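# Nest the open wooden boxes, largest upright on table

## Task

Stack every open wooden box inside the next bigger one so that each rests level with its opening facing up; some boxes may begin tipped on a side or turned over. The largest box must stand upright on the table. The arrangement only counts if it holds without the robot supporting it, and at the end the grippers must release everything and withdraw.

## Robot and tools

Robot: two 6-joint arms, left_arm and right_arm, each ending in a two-finger parallel gripper. They are mounted facing each other across the table, left_arm on the +y side. Root-link poses in the scene frame: left_arm at (-0.047, +0.490, +0.079) m, quat_wxyz (+0.796, +0.269, -0.174, -0.513); right_arm at (+0.193, -0.503, +0.073) m, quat_wxyz (+0.779, +0.099, +0.078, +0.614). The names left and right do not refer to image sides.

Scene frame: origin at the table centre, +z up, table surface at z = +0.020 m. All reported hand positions use this frame, in metres. The reported point (end_effector_position, the pinch link) sits between the finger pads, roughly 3 to 4 cm short of the fingertips. The fingers extend along the gripper's +x axis and close along its y axis. Reported positions grow less accurate when an arm reaches far.

execute_actions: argument actions is a list holding zero or one item; optional pictures (true/false) controls whether camera images come back (default: they do).
- Empty list: no command, just returns the current state.
- Move: {"rows": [...], "steps": n}, 1 to 15 rows, steps 1 to 15 (default 15). Each control step lasts 1/30 s and uses one row; if rows run out, the final row repeats.
- Wait: {"steps": n} alone, n up to 300; returns once that many steps have elapsed since the previous result.
Each row is one flat list of 14 numbers covering both arms, always all 14 even if one arm should stay put: left_arm waist, shoulder, elbow, wrist pitch, wrist yaw, wrist roll, opening; then right_arm in the same seven-number order. Joint numbers are absolute target angles in radians (joint space, not Cartesian), on the same scale as the Joint positions line. Ranges per arm: waist -3.054 to 3.054, shoulder 0.000 to 3.142, elbow 0.000 to 2.356, wrist pitch -1.571 to 1.571, wrist yaw -1.571 to 1.571, wrist roll -3.142 to 3.142. A call is rejected (nothing sent) if a target exceeds a range end by over 0.010 rad and is also beyond the joint's current angle; true ends may differ from the listed ones by up to 0.010 rad, and over-range targets get clipped at the real end, flagged by "joint sent to its limit" (possibly referring to an earlier move). Opening is an absolute value from -1 to 1: +1 is fully open (pad gap 0.088 m), empty fingers touch near -0.80, anything lower adds nothing. A full close needs at least about 0.5 s.

Motion behaviour: targets are rate-limited; each step a joint's target may lead its measured angle by at most 0.211 rad (waist, shoulder, elbow), 0.213 (wrist pitch), 0.267 (wrist yaw), 0.228 (wrist roll), and if the targets would move a gripper more than 70 mm from where it is, the whole arm's targets are pulled back proportionally. Distant goals therefore take several calls. Friction may leave a joint short of its target, especially at long reach, and tiny changes may not move it at all; check Joint positions after each move. Between calls the arms keep heading for the last row sent until they settle or a step is HELD.

zoom_image: camera (one of cam_head_left, cam_head_right, cam_high, cam_low, cam_left_wrist, cam_right_wrist) and region [x0, y0, x1, y1] in pixels of that camera's latest image, origin top-left, at most 504 by 504. All images are 504x504. Calibration (intrinsics, distortion, world-to-camera transforms) was provided; wrist camera poses follow from the arm's joint readings and may be a few mm or degrees off.

read_manual: optional section, only "licences"; returns licence text, no motion.

finished_scene: scene = the current scene number. Answering without any tool call ends the whole run.

Result lines:
- State line per arm: gripper position (m), quat_wxyz, linear and angular velocities.
- Joint positions / Joint velocities: per arm, six joints (rad, rad/s) then pad gap (m, m/s).
- grip_measured: finger opening on the command scale; each gripper may be offset by about 1 mm, and while squeezing something rigid it reads up to 0.061 narrower than the actual pads. To hold a part, command roughly 0.07 below grip_measured; a smaller margin grips more softly. Parts thinner than about 3 mm receive reduced force. Pad force tops out around 34 to 49 N.
- grip_effort_n: gripper motor effort in N (negative closes, positive opens), capped near 83 N; high values also appear while moving or against a stop, and some residual remains at rest.
- Joint torques and External joint torques: drive output and estimated outside load per joint (includes friction and held weight; noisy, offset).
- "joint command not followed": clearance check altered or blocked targets. HELD: on that step your row was not applied.
- TORQUE FAULT: a joint hit its load limit; that arm halts for 10 s and drops the rest of the call. Limits (N m): waist 17.4, shoulder 21.6, elbow 21.5, wrist pitch 5.67, wrist yaw 5.65, wrist roll 5.3, held weight included.
- MOTOR HOT from 50 °C; OVER-TEMPERATURE FAULT at 95 °C holds the arm, and if it fails to cool within 30 to 60 s the arm and gripper lose power and go limp. Holding loads, even while idle, heats motors.

Avoid: letting the arms collide or press on each other; pushing anything off the table; dropping, slamming or shoving boxes hard; prolonged heavy holding. Brief outside tugs on held parts or pushes on loose items may occur, so grip firmly and re-check. Finish with grippers open and both arms moved away from the stack, which must stay put on its own.

Each tool is called after "Call:" as name([rows], argument=value, ...), one row to a line, values as JSON.

## Session

Call:
execute_actions(actions=[])

Scene clock: 0.00 s of 4500.00 s.
left_arm: end_effector_position=(+0.1976, +0.1836, +0.3282) grip_measured=+0.836 grip_effort_n=n/a end_effector_quat_wxyz=(+0.761, +0.222, +0.359, -0.493) end_effector_velocity=(-0.001, +0.001, -0.002) end_effector_angular_velocity=(+0.006, +0.008, +0.011) | right_arm: end_effector_position=(+0.3557, -0.1774, +0.2890) grip_measured=+0.846 grip_effort_n=n/a end_effector_quat_wxyz=(+0.357, -0.198, -0.205, +0.890) end_effector_velocity=(+0.000, -0.001, -0.003) end_effector_angular_velocity=(-0.010, -0.002, +0.000)
Joint positions: left_arm=[ 0.812  2.091  1.708 -1.024  0.913  0.476  0.08 ] | right_arm=[-0.463  1.605  1.312 -0.911 -1.123 -1.864  0.08 ]
Joint velocities: left_arm=[-0.002 -0.002 -0.002 -0.007 -0.007 -0.007 -0.   ] | right_arm=[-0.002  0.002 -0.002 -0.007  0.007 -0.007 -0.   ]
Joint torques (N m, as the arm reports them, + toward a larger angle): no reading
External joint torques (N m, as the arm's controller estimates them; a push from outside toward a larger angle lowers the number): no reading
Heat: left arm: hottest waist 28 °C (+0.0 °C/min); right arm: hottest shoulder 27 °C (+0.0 °C/min).

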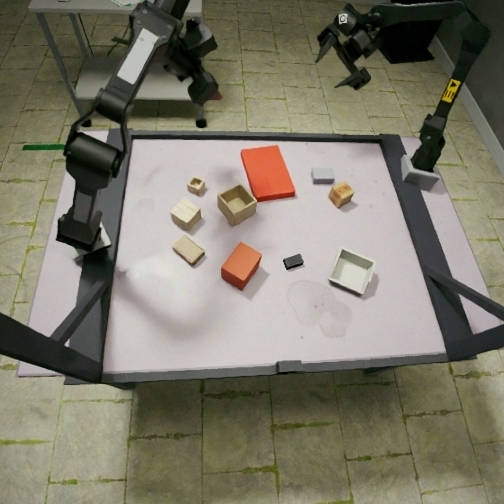

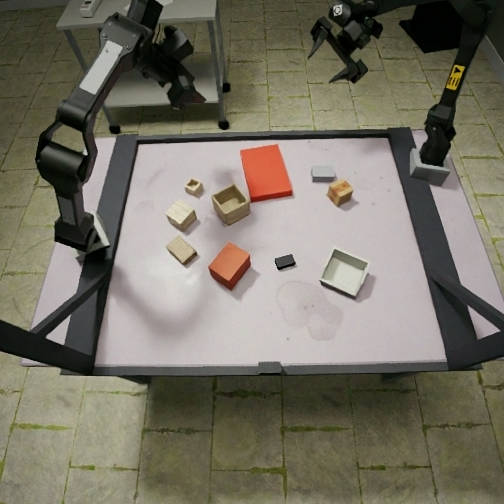

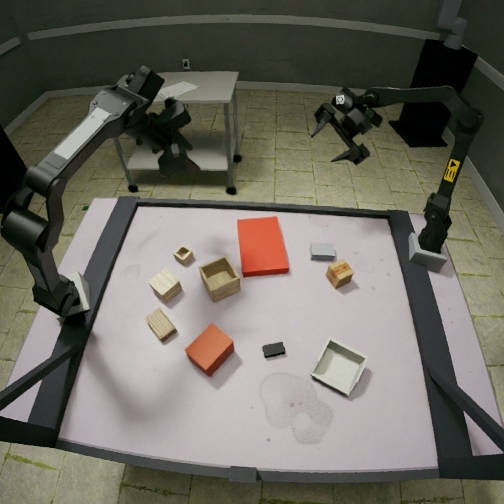

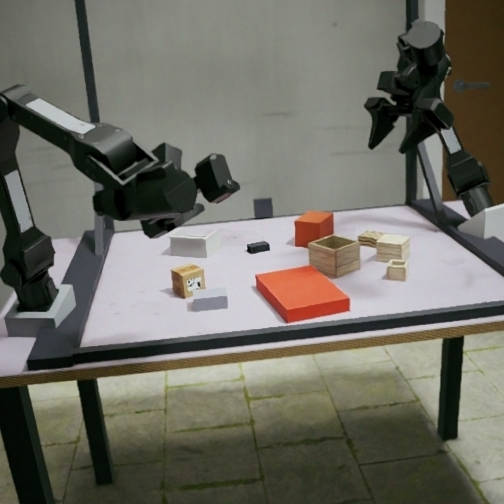

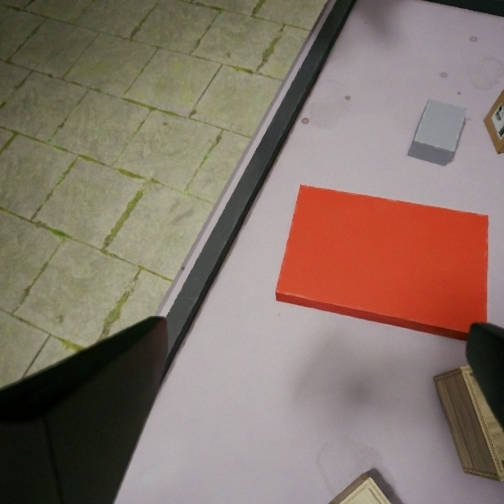

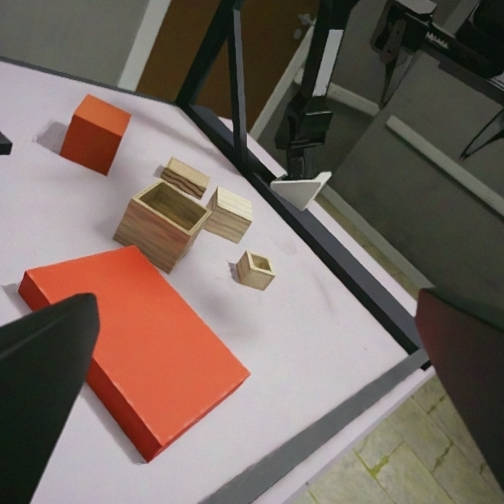

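Call:
zoom_image(camera="cam_high", region=[130, 230, 270, 370])

Call:
zoom_image(camera="cam_low", region=[290, 200, 430, 300])

Call:
zoom_image(camera="cam_head_left", region=[150, 160, 270, 280])

Call:
zoom_image(camera="cam_low", region=[150, 220, 250, 320])

Call:
zoom_image(camera="cam_right_wrist", region=[100, 140, 300, 300])

Region (130, 230, 270, 370) of cam_high's 504x504 image, scaled by 3.600, with more detail than that image has.

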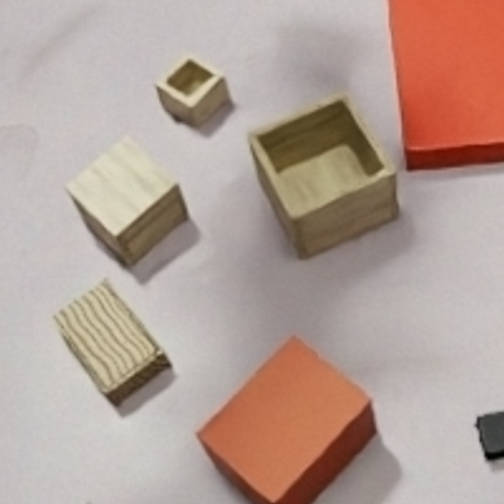

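Region (290, 200, 430, 300) of cam_low's 504x504 image, scaled by 3.600, with more detail than that image has; it fills the top 360 rows of this view, and the rest is white.

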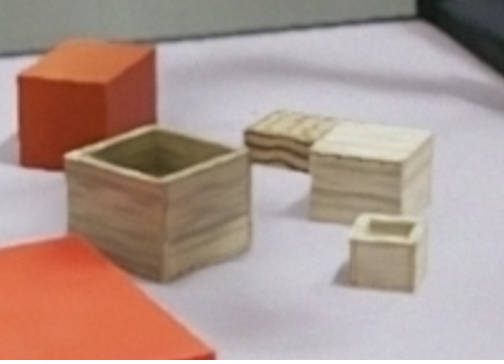

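Region (150, 160, 270, 280) of cam_head_left's 504x504 image, scaled by 4.200, with more detail than that image has.

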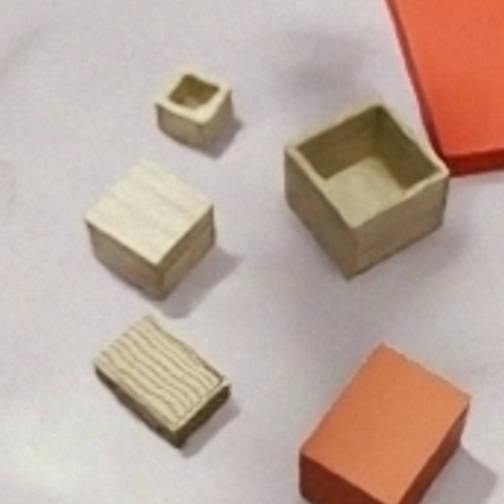

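Region (150, 220, 250, 320) of cam_low's 504x504 image, scaled by 5.040, with more detail than that image has.

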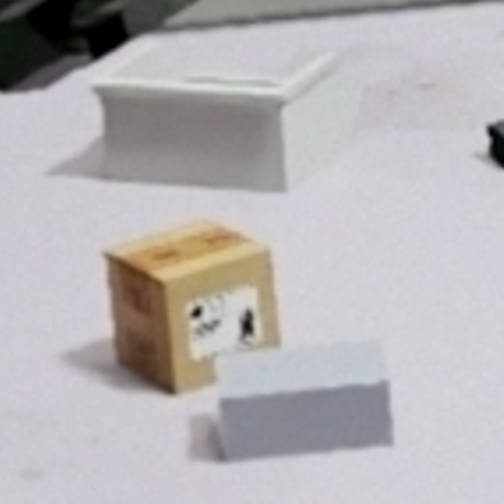

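Region (100, 140, 300, 300) of cam_right_wrist's 504x504 image, scaled by 2.520, with more detail than that image has; it fills the top 403 rows of this view, and the rest is white.

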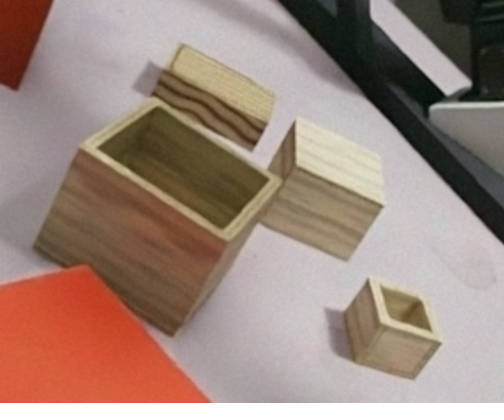

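Call:
execute_actions([
  {"rows":[[0.32,2.069,1.343,-1.507,0.6,0.16,1,-0.463,1.605,1.312,-0.911,-1.123,-1.864,1]]},
], pictures=false)

Call:
execute_actions([
  {"steps":20},
])

Scene clock: 13.43 s of 4500.00 s.
left_arm: end_effector_position=(+0.0302, +0.2246, +0.1319) grip_measured=+0.996 grip_effort_n=15.6 end_effector_quat_wxyz=(+0.550, +0.267, +0.764, -0.207) end_effector_velocity=(-0.170, +0.027, -0.112) end_effector_angular_velocity=(+0.679, +0.350, -0.142) | right_arm: end_effector_position=(+0.3557, -0.1774, +0.2890) grip_measured=+1.000 grip_effort_n=12.3 end_effector_quat_wxyz=(+0.357, -0.198, -0.205, +0.890) end_effector_velocity=(-0.001, -0.001, +0.001) end_effector_angular_velocity=(+0.004, +0.005, +0.003)
Joint positions: left_arm=[ 0.326  2.072  1.358 -1.482  0.616  0.173  0.088] | right_arm=[-0.463  1.605  1.312 -0.911 -1.123 -1.864  0.088]
Joint velocities: left_arm=[-0.593 -0.002 -0.203 -0.242 -0.095 -0.11  -0.   ] | right_arm=[-0.002 -0.002 -0.002 -0.007 -0.007 -0.007  0.   ]
Joint torques (N m, as the arm reports them, + toward a larger angle): left_arm=[ 8.29 -5.8   4.74 -0.02 -0.26 -0.07] | right_arm=[ 1.83 -7.23  5.81  0.75 -0.78  0.05]
External joint torques (N m, as the arm's controller estimates them; a push from outside toward a larger angle lowers the number): left_arm=[ 0.2   0.29 -0.07 -0.1  -0.1  -0.04] | right_arm=[ 0.13 -0.32  0.02  0.19 -0.09  0.01]
Heat: left arm: hottest waist 29 °C (+4.5 °C/min); right arm: hottest shoulder 29 °C (+8.9 °C/min).
Steps of this call (steps 1 to 90: nothing new was sent; then 9.93 s passed at rest; steps 91 to 105: all 15 steps of this action). Readings (joint positions):
91: left_arm=[0.807 2.090 1.698 -1.029 0.891 0.456] | right_arm=[-0.463 1.605 1.312 -0.911 -1.123 -1.864]
92: left_arm=[0.792 2.082 1.677 -1.064 0.844 0.419] | right_arm=[-0.463 1.605 1.312 -0.911 -1.123 -1.864]
94: left_arm=[0.739 2.072 1.621 -1.133 0.776 0.351] | right_arm=[-0.463 1.605 1.312 -0.911 -1.123 -1.864]
98: left_arm=[0.603 2.072 1.494 -1.267 0.686 0.253] | right_arm=[-0.463 1.605 1.312 -0.911 -1.123 -1.864]
105: the state above

Scene clock: 14.10 s of 4500.00 s.
left_arm: end_effector_position=(+0.0252, +0.2295, +0.1310) grip_measured=+0.996 grip_effort_n=16.0 end_effector_quat_wxyz=(+0.542, +0.268, +0.773, -0.190) end_effector_velocity=(-0.003, -0.000, +0.000) end_effector_angular_velocity=(-0.003, +0.010, -0.002) | right_arm: end_effector_position=(+0.3557, -0.1774, +0.2890) grip_measured=+1.000 grip_effort_n=12.3 end_effector_quat_wxyz=(+0.357, -0.198, -0.205, +0.890) end_effector_velocity=(-0.002, -0.001, +0.001) end_effector_angular_velocity=(+0.005, +0.004, +0.007)
Joint positions: left_arm=[ 0.318  2.072  1.35  -1.505  0.603  0.163  0.088] | right_arm=[-0.463  1.605  1.312 -0.911 -1.123 -1.864  0.088]
Joint velocities: left_arm=[-0.002 -0.002 -0.002 -0.007  0.007  0.007 -0.   ] | right_arm=[ 0.002 -0.002 -0.002 -0.007 -0.007 -0.007  0.   ]
Joint torques (N m, as the arm reports them, + toward a larger angle): left_arm=[ 4.94 -5.82  3.71 -0.39 -0.16 -0.08] | right_arm=[ 1.71 -7.42  5.83  0.69 -0.73  0.03]
External joint torques (N m, as the arm's controller estimates them; a push from outside toward a larger angle lowers the number): left_arm=[ 0.06 -0.13 -0.35 -0.22 -0.15 -0.08] | right_arm=[ 0.01 -0.54  0.03  0.13 -0.04 -0.01]
Heat: left arm: hottest waist 29 °C (+4.3 °C/min); right arm: hottest shoulder 29 °C (+8.5 °C/min).
Steps of this call (steps 1 to 20: the robot went on to your last target). Readings (joint positions):
1: left_arm=[0.312 2.072 1.353 -1.489 0.613 0.170] | right_arm=[-0.463 1.605 1.312 -0.911 -1.123 -1.864]
2: left_arm=[0.308 2.072 1.351 -1.495 0.610 0.168] | right_arm=[-0.463 1.605 1.312 -0.911 -1.123 -1.864]
4: left_arm=[0.312 2.072 1.350 -1.500 0.606 0.165] | right_arm=[-0.463 1.605 1.312 -0.911 -1.123 -1.864]
8: left_arm=[0.318 2.072 1.350 -1.504 0.604 0.163] | right_arm=[-0.463 1.605 1.312 -0.911 -1.123 -1.864]
20: the state above
camera_calibration (this result's frames):
cam_left_wrist: T_world_to_cam=[[-0.643566, -0.764195, -0.0427574, 0.209759], [-0.612957, 0.481135, 0.626733, -0.14544], [-0.458374, 0.429552, -0.77806, 0.0904012], [0, 0, 0, 1]] pos_world=[0.0872828, 0.191441, 0.170458]

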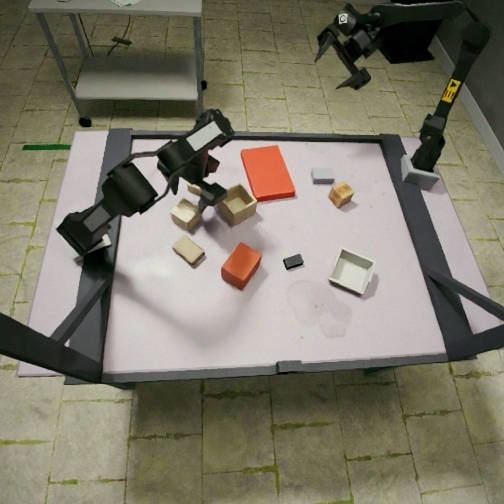

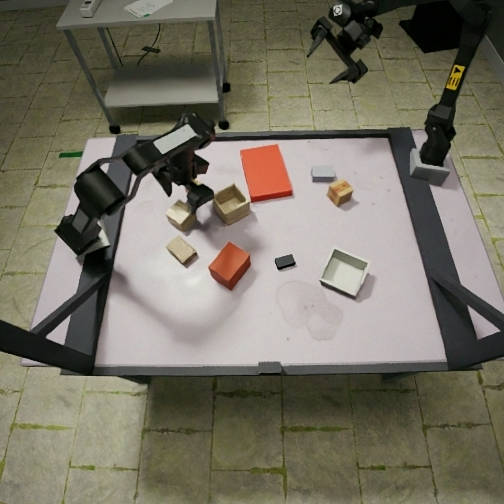

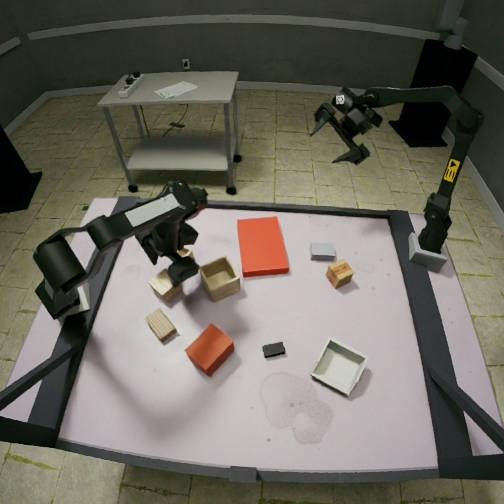

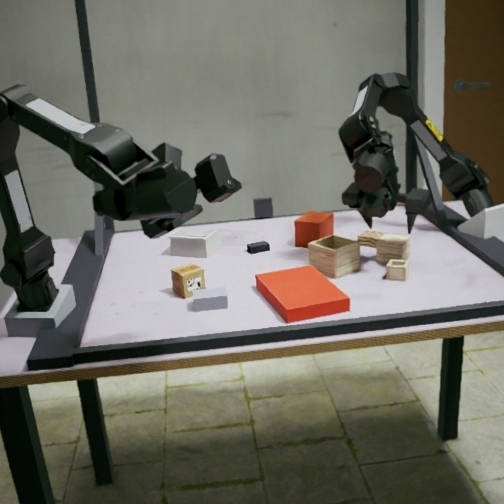

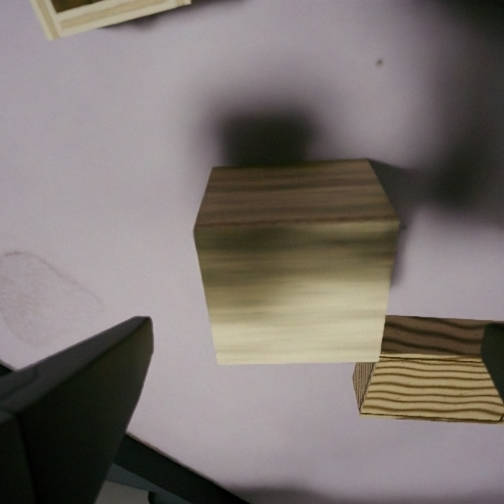

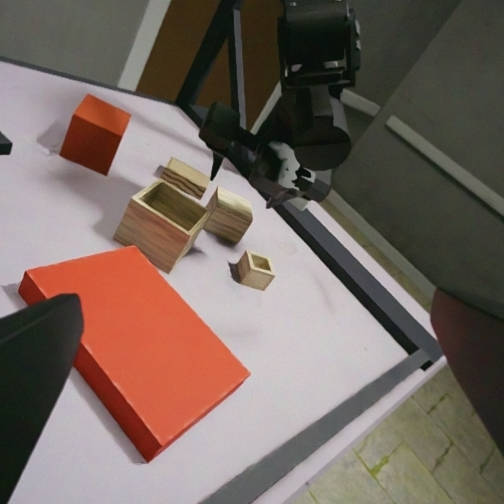

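Call:
zoom_image(camera="cam_low", region=[330, 170, 440, 280])

Call:
zoom_image(camera="cam_high", region=[130, 220, 230, 320])

Region (330, 170, 440, 280) of cam_low's 504x504 image, scaled by 4.582, with more detail than that image has.

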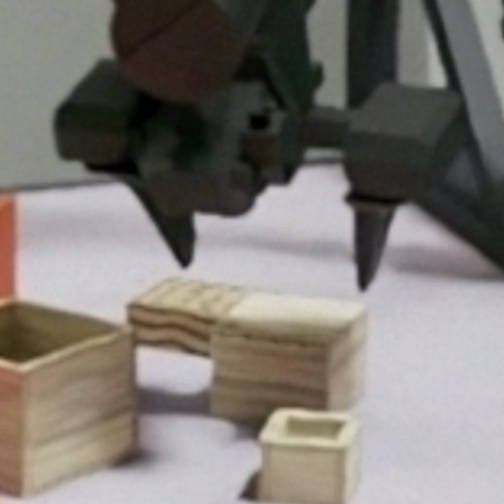

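Region (130, 220, 230, 320) of cam_high's 504x504 image, scaled by 5.040, with more detail than that image has.

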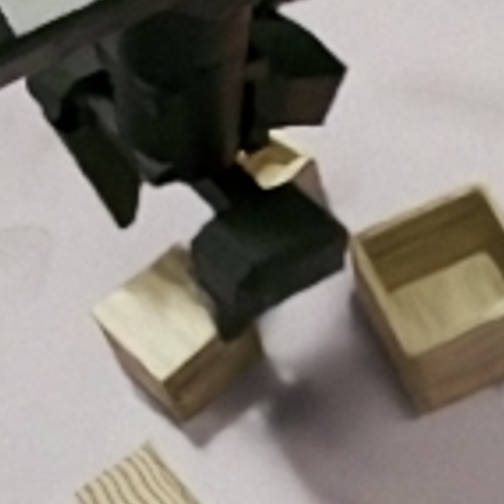

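Call:
execute_actions([
  {"rows":[[0.3,2.072,1.305,-1.47,0.61,0.14,1,-0.463,1.605,1.312,-0.911,-1.123,-1.864,1],[0.3,2.072,1.305,-1.47,0.61,0.14,1,-0.463,1.605,1.312,-0.911,-1.123,-1.864,1],[0.28,2.075,1.278,-1.42,0.625,0.12,1,-0.463,1.605,1.312,-0.911,-1.123,-1.864,1],[0.28,2.075,1.278,-1.42,0.625,0.12,1,-0.463,1.605,1.312,-0.911,-1.123,-1.864,1],[0.26,2.078,1.248,-1.37,0.635,0.1,1,-0.463,1.605,1.312,-0.911,-1.123,-1.864,1],[0.26,2.078,1.248,-1.37,0.635,0.1,1,-0.463,1.605,1.312,-0.911,-1.123,-1.864,1],[0.24,2.082,1.218,-1.32,0.65,0.08,1,-0.463,1.605,1.312,-0.911,-1.123,-1.864,1],[0.24,2.082,1.218,-1.32,0.65,0.08,1,-0.463,1.605,1.312,-0.911,-1.123,-1.864,1],[0.217,2.086,1.185,-1.272,0.661,0.056,1,-0.463,1.605,1.312,-0.911,-1.123,-1.864,1]]},
], pictures=false)

Call:
execute_actions([
  {"steps":12},
])

Call:
zoom_image(camera="cam_low", region=[330, 170, 440, 280])

Scene clock: 18.47 s of 4500.00 s.
left_arm: end_effector_position=(+0.0174, +0.2352, +0.0791) grip_measured=+0.996 grip_effort_n=16.0 end_effector_quat_wxyz=(+0.543, +0.272, +0.772, -0.189) end_effector_velocity=(+0.003, -0.003, -0.006) end_effector_angular_velocity=(-0.039, -0.016, -0.001) | right_arm: end_effector_position=(+0.3557, -0.1774, +0.2890) grip_measured=+1.000 grip_effort_n=12.3 end_effector_quat_wxyz=(+0.357, -0.198, -0.205, +0.890) end_effector_velocity=(-0.001, -0.001, +0.001) end_effector_angular_velocity=(+0.014, -0.006, +0.006)
Joint positions: left_arm=[ 0.217  2.078  1.193 -1.281  0.656  0.062  0.088] | right_arm=[-0.463  1.605  1.312 -0.911 -1.123 -1.864  0.088]
Joint velocities: left_arm=[-0.002 -0.007 -0.027  0.066  0.022 -0.022  0.   ] | right_arm=[-0.002 -0.002 -0.002 -0.007 -0.007 -0.022  0.   ]
Joint torques (N m, as the arm reports them, + toward a larger angle): left_arm=[ 5.02 -4.48  3.57 -0.14  0.1  -0.11] | right_arm=[ 1.74 -7.29  5.71  0.75 -0.78  0.05]
External joint torques (N m, as the arm's controller estimates them; a push from outside toward a larger angle lowers the number): left_arm=[-0.03  1.37 -0.21  0.    0.1  -0.11] | right_arm=[ 0.07 -0.33 -0.11  0.18 -0.09  0.02]
Heat: left arm: hottest waist 29 °C (+3.2 °C/min); right arm: hottest shoulder 30 °C (+9.7 °C/min).
Steps of this call (steps 1 to 15: the robot went on to your last target; steps 16 to 90: nothing new was sent; then 0.87 s passed at rest; steps 91 to 105: all 15 steps of this action). Readings (joint positions):
91: left_arm=[0.318 2.072 1.345 -1.501 0.603 0.159] | right_arm=[-0.463 1.605 1.312 -0.911 -1.123 -1.864]
92: left_arm=[0.315 2.072 1.337 -1.491 0.603 0.154] | right_arm=[-0.463 1.605 1.312 -0.911 -1.123 -1.864]
94: left_arm=[0.304 2.072 1.312 -1.457 0.610 0.139] | right_arm=[-0.463 1.605 1.312 -0.911 -1.123 -1.864]
98: left_arm=[0.263 2.072 1.254 -1.368 0.634 0.102] | right_arm=[-0.463 1.605 1.312 -0.911 -1.123 -1.864]
105: the state above

Scene clock: 18.87 s of 4500.00 s.
left_arm: end_effector_position=(+0.0182, +0.2346, +0.0785) grip_measured=+0.996 grip_effort_n=15.6 end_effector_quat_wxyz=(+0.545, +0.271, +0.770, -0.191) end_effector_velocity=(-0.000, +0.002, +0.001) end_effector_angular_velocity=(+0.007, +0.001, -0.003) | right_arm: end_effector_position=(+0.3557, -0.1774, +0.2890) grip_measured=+1.000 grip_effort_n=12.3 end_effector_quat_wxyz=(+0.357, -0.198, -0.205, +0.890) end_effector_velocity=(-0.003, -0.003, -0.001) end_effector_angular_velocity=(-0.020, +0.028, +0.004)
Joint positions: left_arm=[ 0.217  2.078  1.191 -1.273  0.658  0.058  0.088] | right_arm=[-0.463  1.605  1.312 -0.911 -1.123 -1.864  0.088]
Joint velocities: left_arm=[ 0.002 -0.002 -0.002 -0.007 -0.007  0.007 -0.   ] | right_arm=[-0.002 -0.002 -0.007 -0.022 -0.007  0.007  0.   ]
Joint torques (N m, as the arm reports them, + toward a larger angle): left_arm=[ 4.81 -4.47  3.3  -0.17  0.12 -0.09] | right_arm=[ 1.8  -7.14  5.82  0.75 -0.74  0.02]
External joint torques (N m, as the arm's controller estimates them; a push from outside toward a larger angle lowers the number): left_arm=[-0.09  1.12 -0.28  0.    0.13 -0.09] | right_arm=[ 0.12 -0.26  0.08  0.21 -0.06 -0.02]
Heat: left arm: hottest waist 29 °C (+3.2 °C/min); right arm: hottest shoulder 30 °C (+9.5 °C/min).
Steps of this call (steps 1 to 12: the robot went on to your last target). Readings (joint positions):
1: left_arm=[0.217 2.078 1.192 -1.278 0.656 0.061] | right_arm=[-0.463 1.605 1.312 -0.911 -1.123 -1.864]
2: left_arm=[0.217 2.078 1.192 -1.277 0.657 0.060] | right_arm=[-0.463 1.605 1.312 -0.911 -1.123 -1.864]
4: left_arm=[0.217 2.078 1.192 -1.275 0.657 0.059] | right_arm=[-0.463 1.605 1.312 -0.911 -1.123 -1.864]
8: left_arm=[0.217 2.078 1.191 -1.274 0.658 0.059] | right_arm=[-0.463 1.605 1.312 -0.911 -1.123 -1.864]
12: the state above
camera_calibration (this result's frames):
cam_left_wrist: T_world_to_cam=[[-0.646751, -0.761236, -0.047252, 0.206597], [-0.615236, 0.484086, 0.62221, -0.119537], [-0.450775, 0.431486, -0.781423, 0.0438622], [0, 0, 0, 1]] pos_world=[0.0798457, 0.19621, 0.118414]

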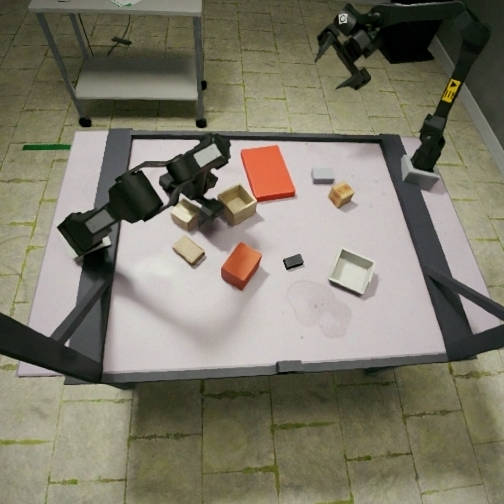

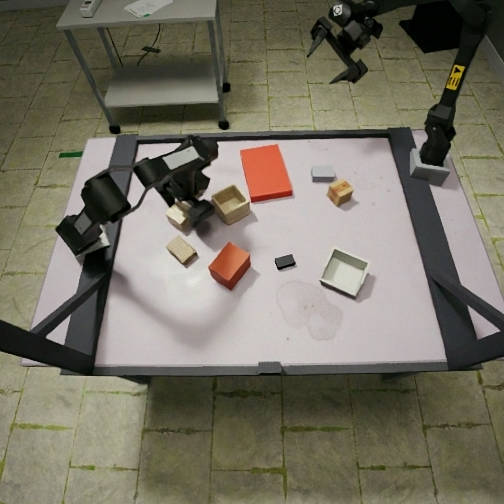

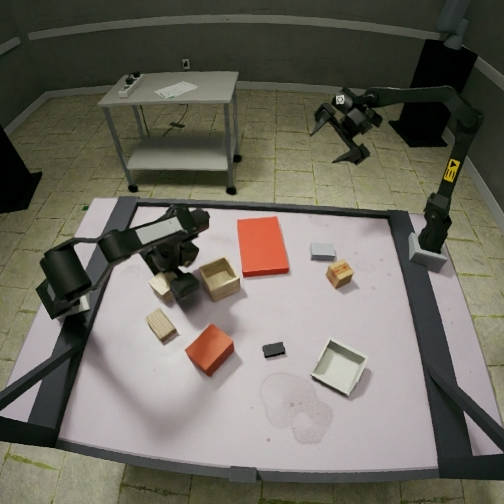

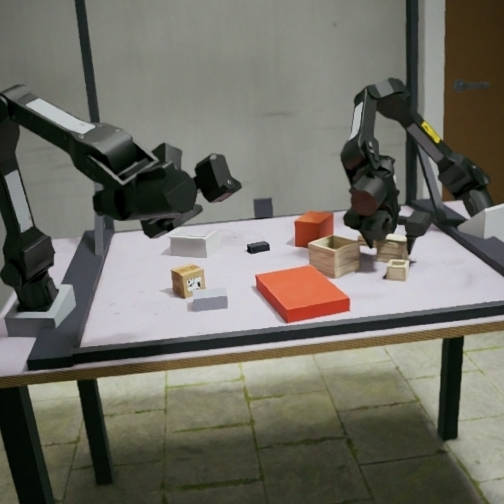

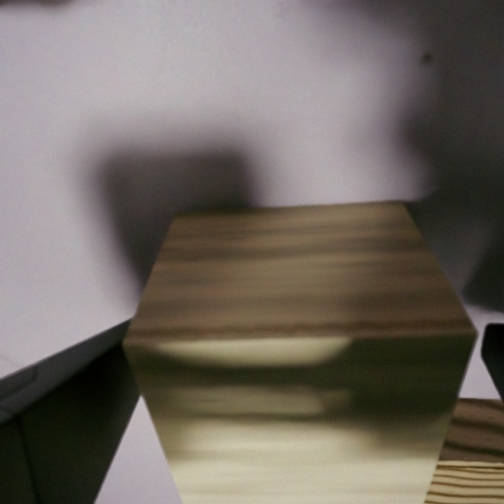

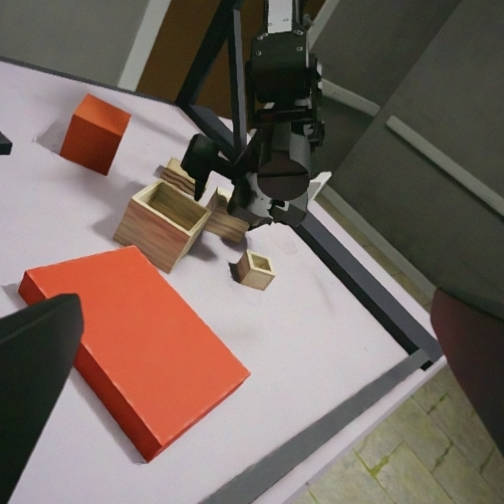

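Region (330, 170, 440, 280) of cam_low's 504x504 image, scaled by 4.582, with more detail than that image has.

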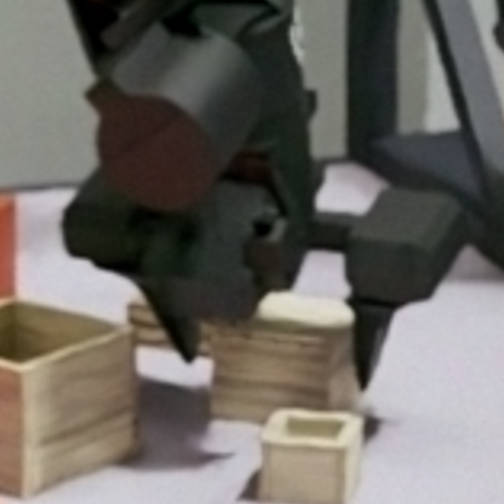

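Call:
execute_actions([
  {"rows":[[0.217,2.08,1.19,-1.272,0.661,0.056,0.2,-0.463,1.605,1.312,-0.911,-1.123,-1.864,1]]},
])

Scene clock: 19.97 s of 4500.00 s.
left_arm: end_effector_position=(+0.0183, +0.2345, +0.0786) grip_measured=+0.364 grip_effort_n=-83.5 end_effector_quat_wxyz=(+0.545, +0.270, +0.771, -0.191) end_effector_velocity=(-0.002, +0.002, -0.001) end_effector_angular_velocity=(+0.019, +0.003, +0.006) | right_arm: end_effector_position=(+0.3557, -0.1774, +0.2890) grip_measured=+1.000 grip_effort_n=12.8 end_effector_quat_wxyz=(+0.357, -0.198, -0.205, +0.890) end_effector_velocity=(-0.001, -0.002, -0.001) end_effector_angular_velocity=(+0.000, +0.008, +0.004)
Joint positions: left_arm=[ 0.217  2.078  1.191 -1.273  0.658  0.058  0.057] | right_arm=[-0.463  1.605  1.312 -0.911 -1.123 -1.864  0.088]
Joint velocities: left_arm=[-0.007  0.002 -0.002 -0.007 -0.007 -0.007 -0.   ] | right_arm=[-0.002 -0.002 -0.007 -0.007 -0.007 -0.007  0.   ]
Joint torques (N m, as the arm reports them, + toward a larger angle): left_arm=[ 4.71 -5.22  3.88 -0.15  0.08 -0.07] | right_arm=[ 1.89 -7.36  5.84  0.75 -0.78  0.01]
External joint torques (N m, as the arm's controller estimates them; a push from outside toward a larger angle lowers the number): left_arm=[-0.09  0.34  0.3   0.01  0.09 -0.06] | right_arm=[ 0.18 -0.45  0.06  0.19 -0.08 -0.03]
Heat: left arm: hottest waist 30 °C (+6.0 °C/min); right arm: hottest shoulder 30 °C (+9.0 °C/min).
Steps of this call (steps 1 to 15: the robot went on to your last target; steps 16 to 18: nothing new was sent; steps 19 to 33: all 15 steps of this action). Readings (joint positions):
19: left_arm=[0.217 2.078 1.191 -1.273 0.658 0.058] | right_arm=[-0.463 1.605 1.312 -0.911 -1.123 -1.864]
20: left_arm=[0.217 2.078 1.191 -1.273 0.658 0.058] | right_arm=[-0.463 1.605 1.312 -0.911 -1.123 -1.864]
22: left_arm=[0.217 2.078 1.191 -1.273 0.658 0.058] | right_arm=[-0.463 1.605 1.312 -0.911 -1.123 -1.864]
26: left_arm=[0.217 2.078 1.191 -1.273 0.658 0.058] | right_arm=[-0.463 1.605 1.312 -0.911 -1.123 -1.864]
33: the state above
camera_calibration (this result's frames):
cam_left_wrist: T_world_to_cam=[[-0.64555, -0.762295, -0.0465926, 0.206794], [-0.615961, 0.483619, 0.621856, -0.119379], [-0.451505, 0.430139, -0.781744, 0.0443722], [0, 0, 0, 1]] pos_world=[0.0799972, 0.196285, 0.118559]

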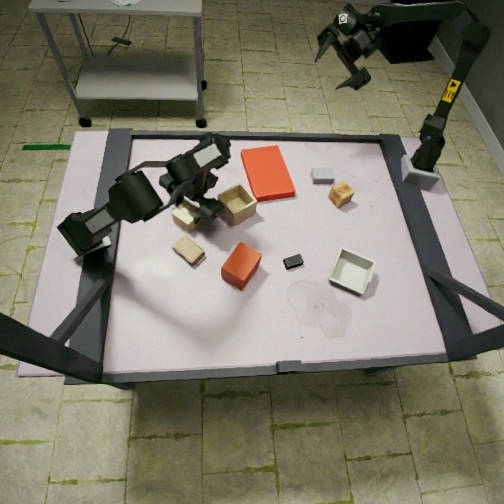

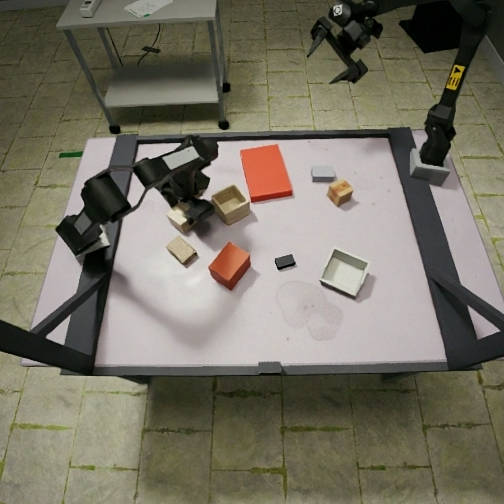

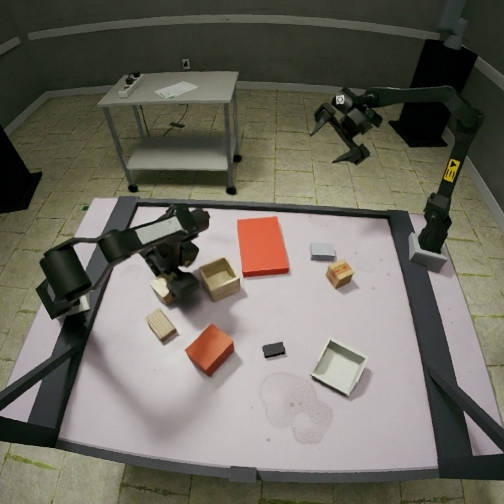

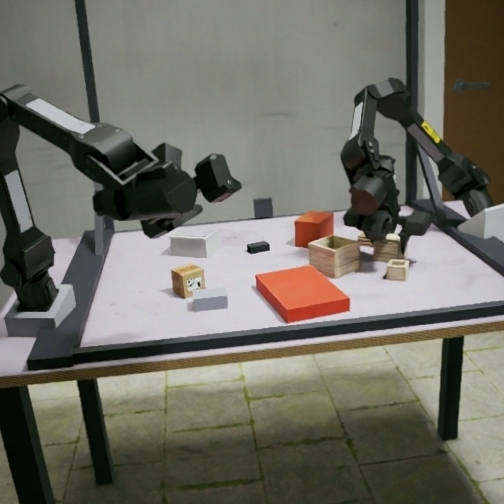

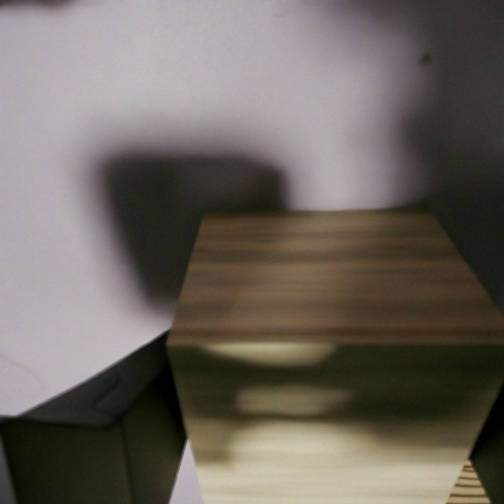

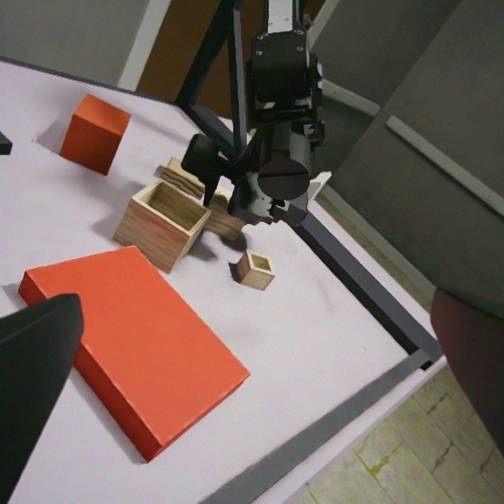

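Call:
execute_actions([
  {"rows":[[0.24,2.07,1.22,-1.32,0.65,0.08,0.2,-0.5,1.6,1.312,-0.911,-1.123,-1.864,1],[0.24,2.07,1.22,-1.32,0.65,0.08,0.2,-0.55,1.6,1.312,-0.911,-1.123,-1.864,1],[0.26,2.06,1.25,-1.37,0.64,0.1,0.2,-0.6,1.6,1.312,-0.911,-1.123,-1.864,1],[0.28,2.05,1.28,-1.41,0.62,0.12,0.2,-0.65,1.6,1.312,-0.911,-1.123,-1.864,1],[0.3,2.04,1.31,-1.45,0.61,0.14,0.2,-0.7,1.6,1.312,-0.911,-1.123,-1.864,1],[0.32,2.02,1.33,-1.49,0.6,0.16,0.2,-0.75,1.6,1.312,-0.911,-1.123,-1.864,1],[0.34,2.0,1.34,-1.5,0.6,0.16,0.2,-0.8,1.6,1.312,-0.911,-1.123,-1.864,1],[0.36,1.97,1.34,-1.5,0.6,0.16,0.2,-0.85,1.6,1.312,-0.911,-1.123,-1.864,1],[0.38,1.94,1.34,-1.5,0.6,0.16,0.2,-0.9,1.6,1.312,-0.911,-1.123,-1.864,1],[0.4,1.9,1.32,-1.5,0.6,0.16,0.2,-0.9,1.6,1.312,-0.911,-1.123,-1.864,1]]},
], pictures=false)

Call:
execute_actions([
  {"rows":[[0.45,1.8,1.1,-0.5,0.5,0,0.2,-0.9,1.6,1.312,-0.911,-1.123,-1.864,1]]},
], pictures=false)

Call:
execute_actions([
  {"rows":[[0.5,1.85,0.9,0.6,0.4,-0.3,0.2,-0.9,1.6,1.312,-0.911,-1.123,-1.864,1]]},
], pictures=false)

Call:
execute_actions([
  {"steps":12},
])

Scene clock: 24.03 s of 4500.00 s.
left_arm: end_effector_position=(+0.0198, +0.2303, +0.1708) grip_measured=+0.364 grip_effort_n=-83.5 end_effector_quat_wxyz=(+0.600, +0.250, +0.726, -0.226) end_effector_velocity=(-0.011, +0.003, +0.013) end_effector_angular_velocity=(-0.007, -0.037, -0.047) | right_arm: end_effector_position=(+0.4845, -0.2534, +0.2518) grip_measured=+1.000 grip_effort_n=12.3 end_effector_quat_wxyz=(+0.527, -0.244, -0.107, +0.807) end_effector_velocity=(-0.006, +0.001, +0.003) end_effector_angular_velocity=(+0.015, +0.021, +0.016)
Joint positions: left_arm=[ 0.399  1.905  1.321 -1.496  0.605  0.156  0.057] | right_arm=[-0.9    1.605  1.312 -0.911 -1.122 -1.864  0.088]
Joint velocities: left_arm=[ 0.002 -0.071 -0.007 -0.022 -0.022  0.022 -0.   ] | right_arm=[ 0.007 -0.002 -0.002 -0.022 -0.022 -0.007  0.   ]
Joint torques (N m, as the arm reports them, + toward a larger angle): left_arm=[ 4.3  -4.29  4.88 -0.1  -0.2   0.03] | right_arm=[ 1.76 -8.49  5.66  0.65 -0.78  0.02]
External joint torques (N m, as the arm's controller estimates them; a push from outside toward a larger angle lowers the number): left_arm=[ 0.36 -0.65  1.17 -0.22 -0.19  0.04] | right_arm=[ 0.17 -0.99 -0.03  0.2  -0.06 -0.01]
Heat: left arm: hottest waist 30 °C (+5.0 °C/min); right arm: hottest shoulder 30 °C (+7.5 °C/min).
Steps of this call (steps 1 to 15: the robot went on to your last target; steps 16 to 90: nothing new was sent; then 0.57 s passed at rest; steps 91 to 105: all 15 steps of this action). Readings (joint positions):
91: left_arm=[0.218 2.078 1.194 -1.278 0.658 0.060] | right_arm=[-0.465 1.605 1.312 -0.911 -1.123 -1.864]
92: left_arm=[0.221 2.078 1.198 -1.291 0.658 0.065] | right_arm=[-0.474 1.605 1.312 -0.911 -1.123 -1.864]
94: left_arm=[0.233 2.078 1.218 -1.337 0.649 0.084] | right_arm=[-0.528 1.605 1.312 -0.911 -1.124 -1.864]
98: left_arm=[0.301 2.045 1.296 -1.451 0.615 0.138] | right_arm=[-0.721 1.605 1.312 -0.911 -1.124 -1.864]
105: the state above

Scene clock: 24.53 s of 4500.00 s.
left_arm: end_effector_position=(+0.1328, +0.1852, +0.1744) grip_measured=+0.364 grip_effort_n=-83.5 end_effector_quat_wxyz=(+0.785, +0.274, +0.453, -0.323) end_effector_velocity=(+0.160, -0.217, +0.135) end_effector_angular_velocity=(-0.727, -1.037, -0.793) | right_arm: end_effector_position=(+0.4844, -0.2533, +0.2518) grip_measured=+1.000 grip_effort_n=12.3 end_effector_quat_wxyz=(+0.527, -0.244, -0.107, +0.807) end_effector_velocity=(+0.002, -0.001, +0.001) end_effector_angular_velocity=(+0.010, -0.010, -0.005)
Joint positions: left_arm=[ 0.447  1.814  1.107 -0.627  0.504  0.004  0.057] | right_arm=[-0.899  1.605  1.312 -0.911 -1.122 -1.864  0.088]
Joint velocities: left_arm=[-0.002 -0.007  0.002  1.502 -0.007 -0.037 -0.001] | right_arm=[-0.007 -0.002 -0.002  0.007 -0.007 -0.007  0.   ]
Joint torques (N m, as the arm reports them, + toward a larger angle): left_arm=[ 4.72 -6.29  5.37  1.11 -0.27 -0.08] | right_arm=[ 1.3  -8.3   5.69  0.62 -0.79 -0.01]
External joint torques (N m, as the arm's controller estimates them; a push from outside toward a larger angle lowers the number): left_arm=[ 0.31 -1.27  0.21  0.27 -0.18 -0.07] | right_arm=[ 0.1  -0.84 -0.03  0.14 -0.1  -0.04]
Heat: left arm: hottest waist 30 °C (+4.9 °C/min); right arm: hottest shoulder 31 °C (+9.8 °C/min).
Steps of this call (steps 1 to 15: all 15 steps of this action). Readings (joint positions):
1: left_arm=[0.400 1.892 1.299 -1.464 0.598 0.132] | right_arm=[-0.899 1.605 1.312 -0.911 -1.122 -1.864]
2: left_arm=[0.406 1.865 1.244 -1.381 0.566 0.091] | right_arm=[-0.899 1.605 1.312 -0.911 -1.122 -1.864]
4: left_arm=[0.430 1.831 1.159 -1.286 0.526 0.042] | right_arm=[-0.899 1.605 1.312 -0.911 -1.122 -1.864]
8: left_arm=[0.447 1.824 1.109 -1.045 0.507 0.011] | right_arm=[-0.899 1.605 1.312 -0.911 -1.122 -1.864]
15: the state above

Scene clock: 25.03 s of 4500.00 s.
left_arm: end_effector_position=(+0.2078, +0.1487, +0.2223) grip_measured=+0.364 grip_effort_n=-83.5 end_effector_quat_wxyz=(+0.896, +0.154, +0.203, -0.363) end_effector_velocity=(+0.011, -0.214, +0.276) end_effector_angular_velocity=(-0.757, -1.221, -0.896) | right_arm: end_effector_position=(+0.4844, -0.2533, +0.2518) grip_measured=+1.000 grip_effort_n=12.3 end_effector_quat_wxyz=(+0.527, -0.244, -0.107, +0.807) end_effector_velocity=(-0.001, -0.001, -0.001) end_effector_angular_velocity=(-0.008, -0.003, -0.000)
Joint positions: left_arm=[ 0.499  1.856  0.897  0.259  0.404 -0.296  0.057] | right_arm=[-0.899  1.605  1.312 -0.911 -1.122 -1.864  0.088]
Joint velocities: left_arm=[-0.007  0.002 -0.002  1.707 -0.007 -0.022 -0.   ] | right_arm=[-0.002 -0.002 -0.002 -0.007  0.007 -0.007  0.   ]
Joint torques (N m, as the arm reports them, + toward a larger angle): left_arm=[ 4.52 -5.79  6.7   2.04 -0.43 -0.03] | right_arm=[ 1.38 -8.44  5.67  0.62 -0.78  0.05]
External joint torques (N m, as the arm's controller estimates them; a push from outside toward a larger angle lowers the number): left_arm=[ 0.1  -0.44  1.05  0.59 -0.17 -0.03] | right_arm=[ 0.11 -0.96 -0.04  0.15 -0.09  0.01]
Heat: left arm: hottest waist 30 °C (+4.8 °C/min); right arm: hottest shoulder 31 °C (+9.6 °C/min).
Steps of this call (steps 1 to 15: all 15 steps of this action). Readings (joint positions):
1: left_arm=[0.447 1.815 1.085 -0.556 0.493 -0.037] | right_arm=[-0.899 1.605 1.312 -0.911 -1.122 -1.864]
2: left_arm=[0.454 1.810 1.047 -0.485 0.466 -0.105] | right_arm=[-0.899 1.605 1.312 -0.911 -1.122 -1.864]
4: left_arm=[0.479 1.819 0.971 -0.382 0.428 -0.209] | right_arm=[-0.899 1.605 1.312 -0.911 -1.122 -1.864]
8: left_arm=[0.499 1.857 0.895 -0.161 0.406 -0.280] | right_arm=[-0.899 1.605 1.312 -0.911 -1.122 -1.864]
15: the state above

Scene clock: 25.43 s of 4500.00 s.
left_arm: end_effector_position=(+0.1994, +0.1112, +0.2802) grip_measured=+0.364 grip_effort_n=-83.5 end_effector_quat_wxyz=(+0.887, +0.147, +0.052, -0.434) end_effector_velocity=(-0.005, -0.008, +0.014) end_effector_angular_velocity=(-0.040, -0.056, -0.037) | right_arm: end_effector_position=(+0.4844, -0.2533, +0.2518) grip_measured=+1.000 grip_effort_n=12.3 end_effector_quat_wxyz=(+0.527, -0.244, -0.107, +0.807) end_effector_velocity=(+0.001, -0.002, +0.002) end_effector_angular_velocity=(+0.002, +0.012, -0.008)
Joint positions: left_arm=[ 0.499  1.854  0.898  0.592  0.404 -0.297  0.057] | right_arm=[-0.899  1.605  1.312 -0.911 -1.122 -1.864  0.088]
Joint velocities: left_arm=[-0.002 -0.002 -0.002  0.081 -0.007 -0.007 -0.   ] | right_arm=[-0.007 -0.002  0.002 -0.007 -0.007  0.007  0.   ]
Joint torques (N m, as the arm reports them, + toward a larger angle): left_arm=[ 4.58 -5.55  6.36  1.72 -0.53 -0.09] | right_arm=[ 1.36 -8.41  5.78  0.61 -0.81  0.04]
External joint torques (N m, as the arm's controller estimates them; a push from outside toward a larger angle lowers the number): left_arm=[-0.01 -0.45  0.84  0.39 -0.17 -0.08] | right_arm=[ 0.16 -0.93  0.06  0.14 -0.12  0.  ]
Heat: left arm: hottest waist 30 °C (+4.7 °C/min); right arm: hottest shoulder 31 °C (+9.4 °C/min).
Steps of this call (steps 1 to 12: the robot went on to your last target). Readings (joint positions):
1: left_arm=[0.499 1.856 0.897 0.319 0.404 -0.297] | right_arm=[-0.899 1.605 1.312 -0.911 -1.122 -1.864]
2: left_arm=[0.499 1.856 0.897 0.381 0.404 -0.297] | right_arm=[-0.899 1.605 1.312 -0.911 -1.122 -1.864]
4: left_arm=[0.499 1.856 0.897 0.493 0.404 -0.297] | right_arm=[-0.899 1.605 1.312 -0.911 -1.122 -1.864]
8: left_arm=[0.499 1.854 0.898 0.576 0.404 -0.297] | right_arm=[-0.899 1.605 1.312 -0.911 -1.122 -1.864]
12: the state above
camera_calibration (this result's frames):
cam_left_wrist: T_world_to_cam=[[-0.751444, -0.614993, -0.238991, 0.297762], [-0.171637, 0.531951, -0.829198, 0.239067], [0.637082, -0.582076, -0.505286, 0.15476], [0, 0, 0, 1]] pos_world=[0.166189, 0.146032, 0.347594]
cam_right_wrist: T_world_to_cam=[[0.800843, 0.382087, 0.461151, -0.407784], [0.594136, -0.410228, -0.691892, -0.191186], [-0.075186, 0.828083, -0.55554, 0.460774], [0, 0, 0, 1]] pos_world=[0.474806, -0.30418, 0.311749]

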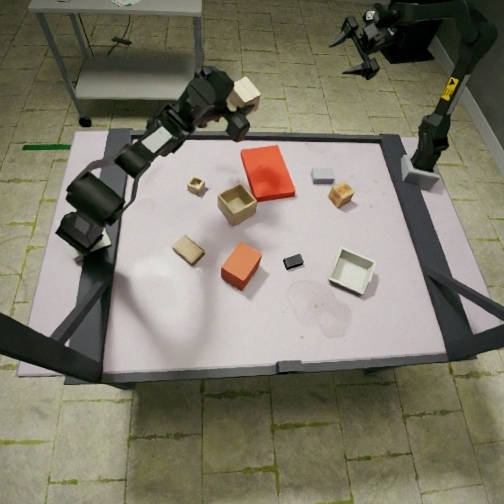

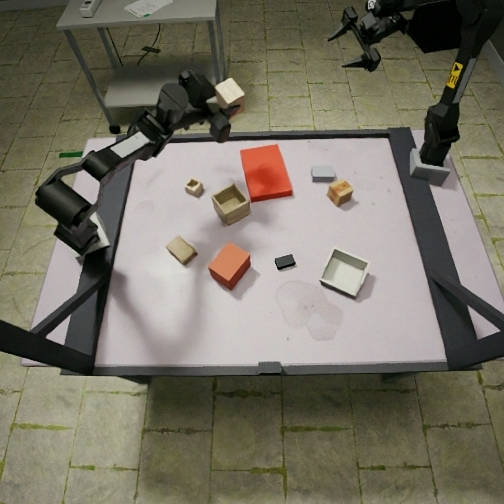

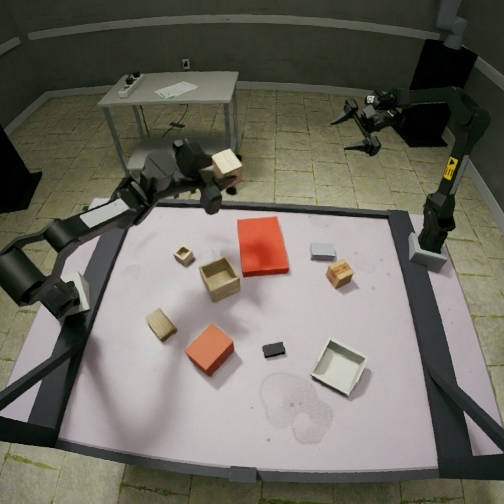

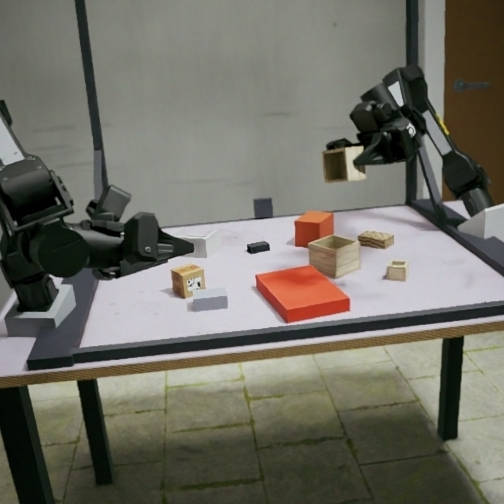

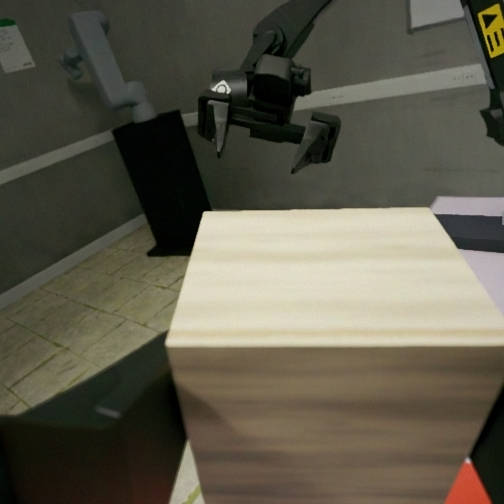

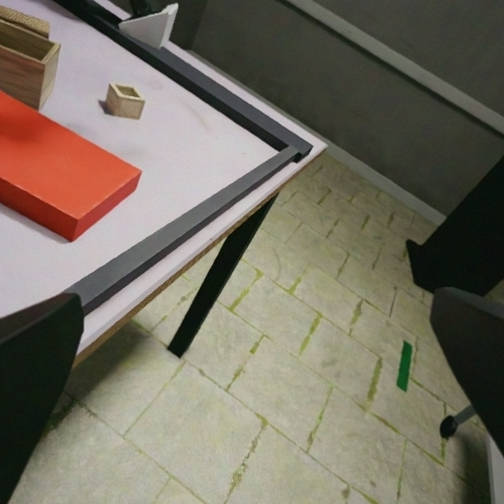

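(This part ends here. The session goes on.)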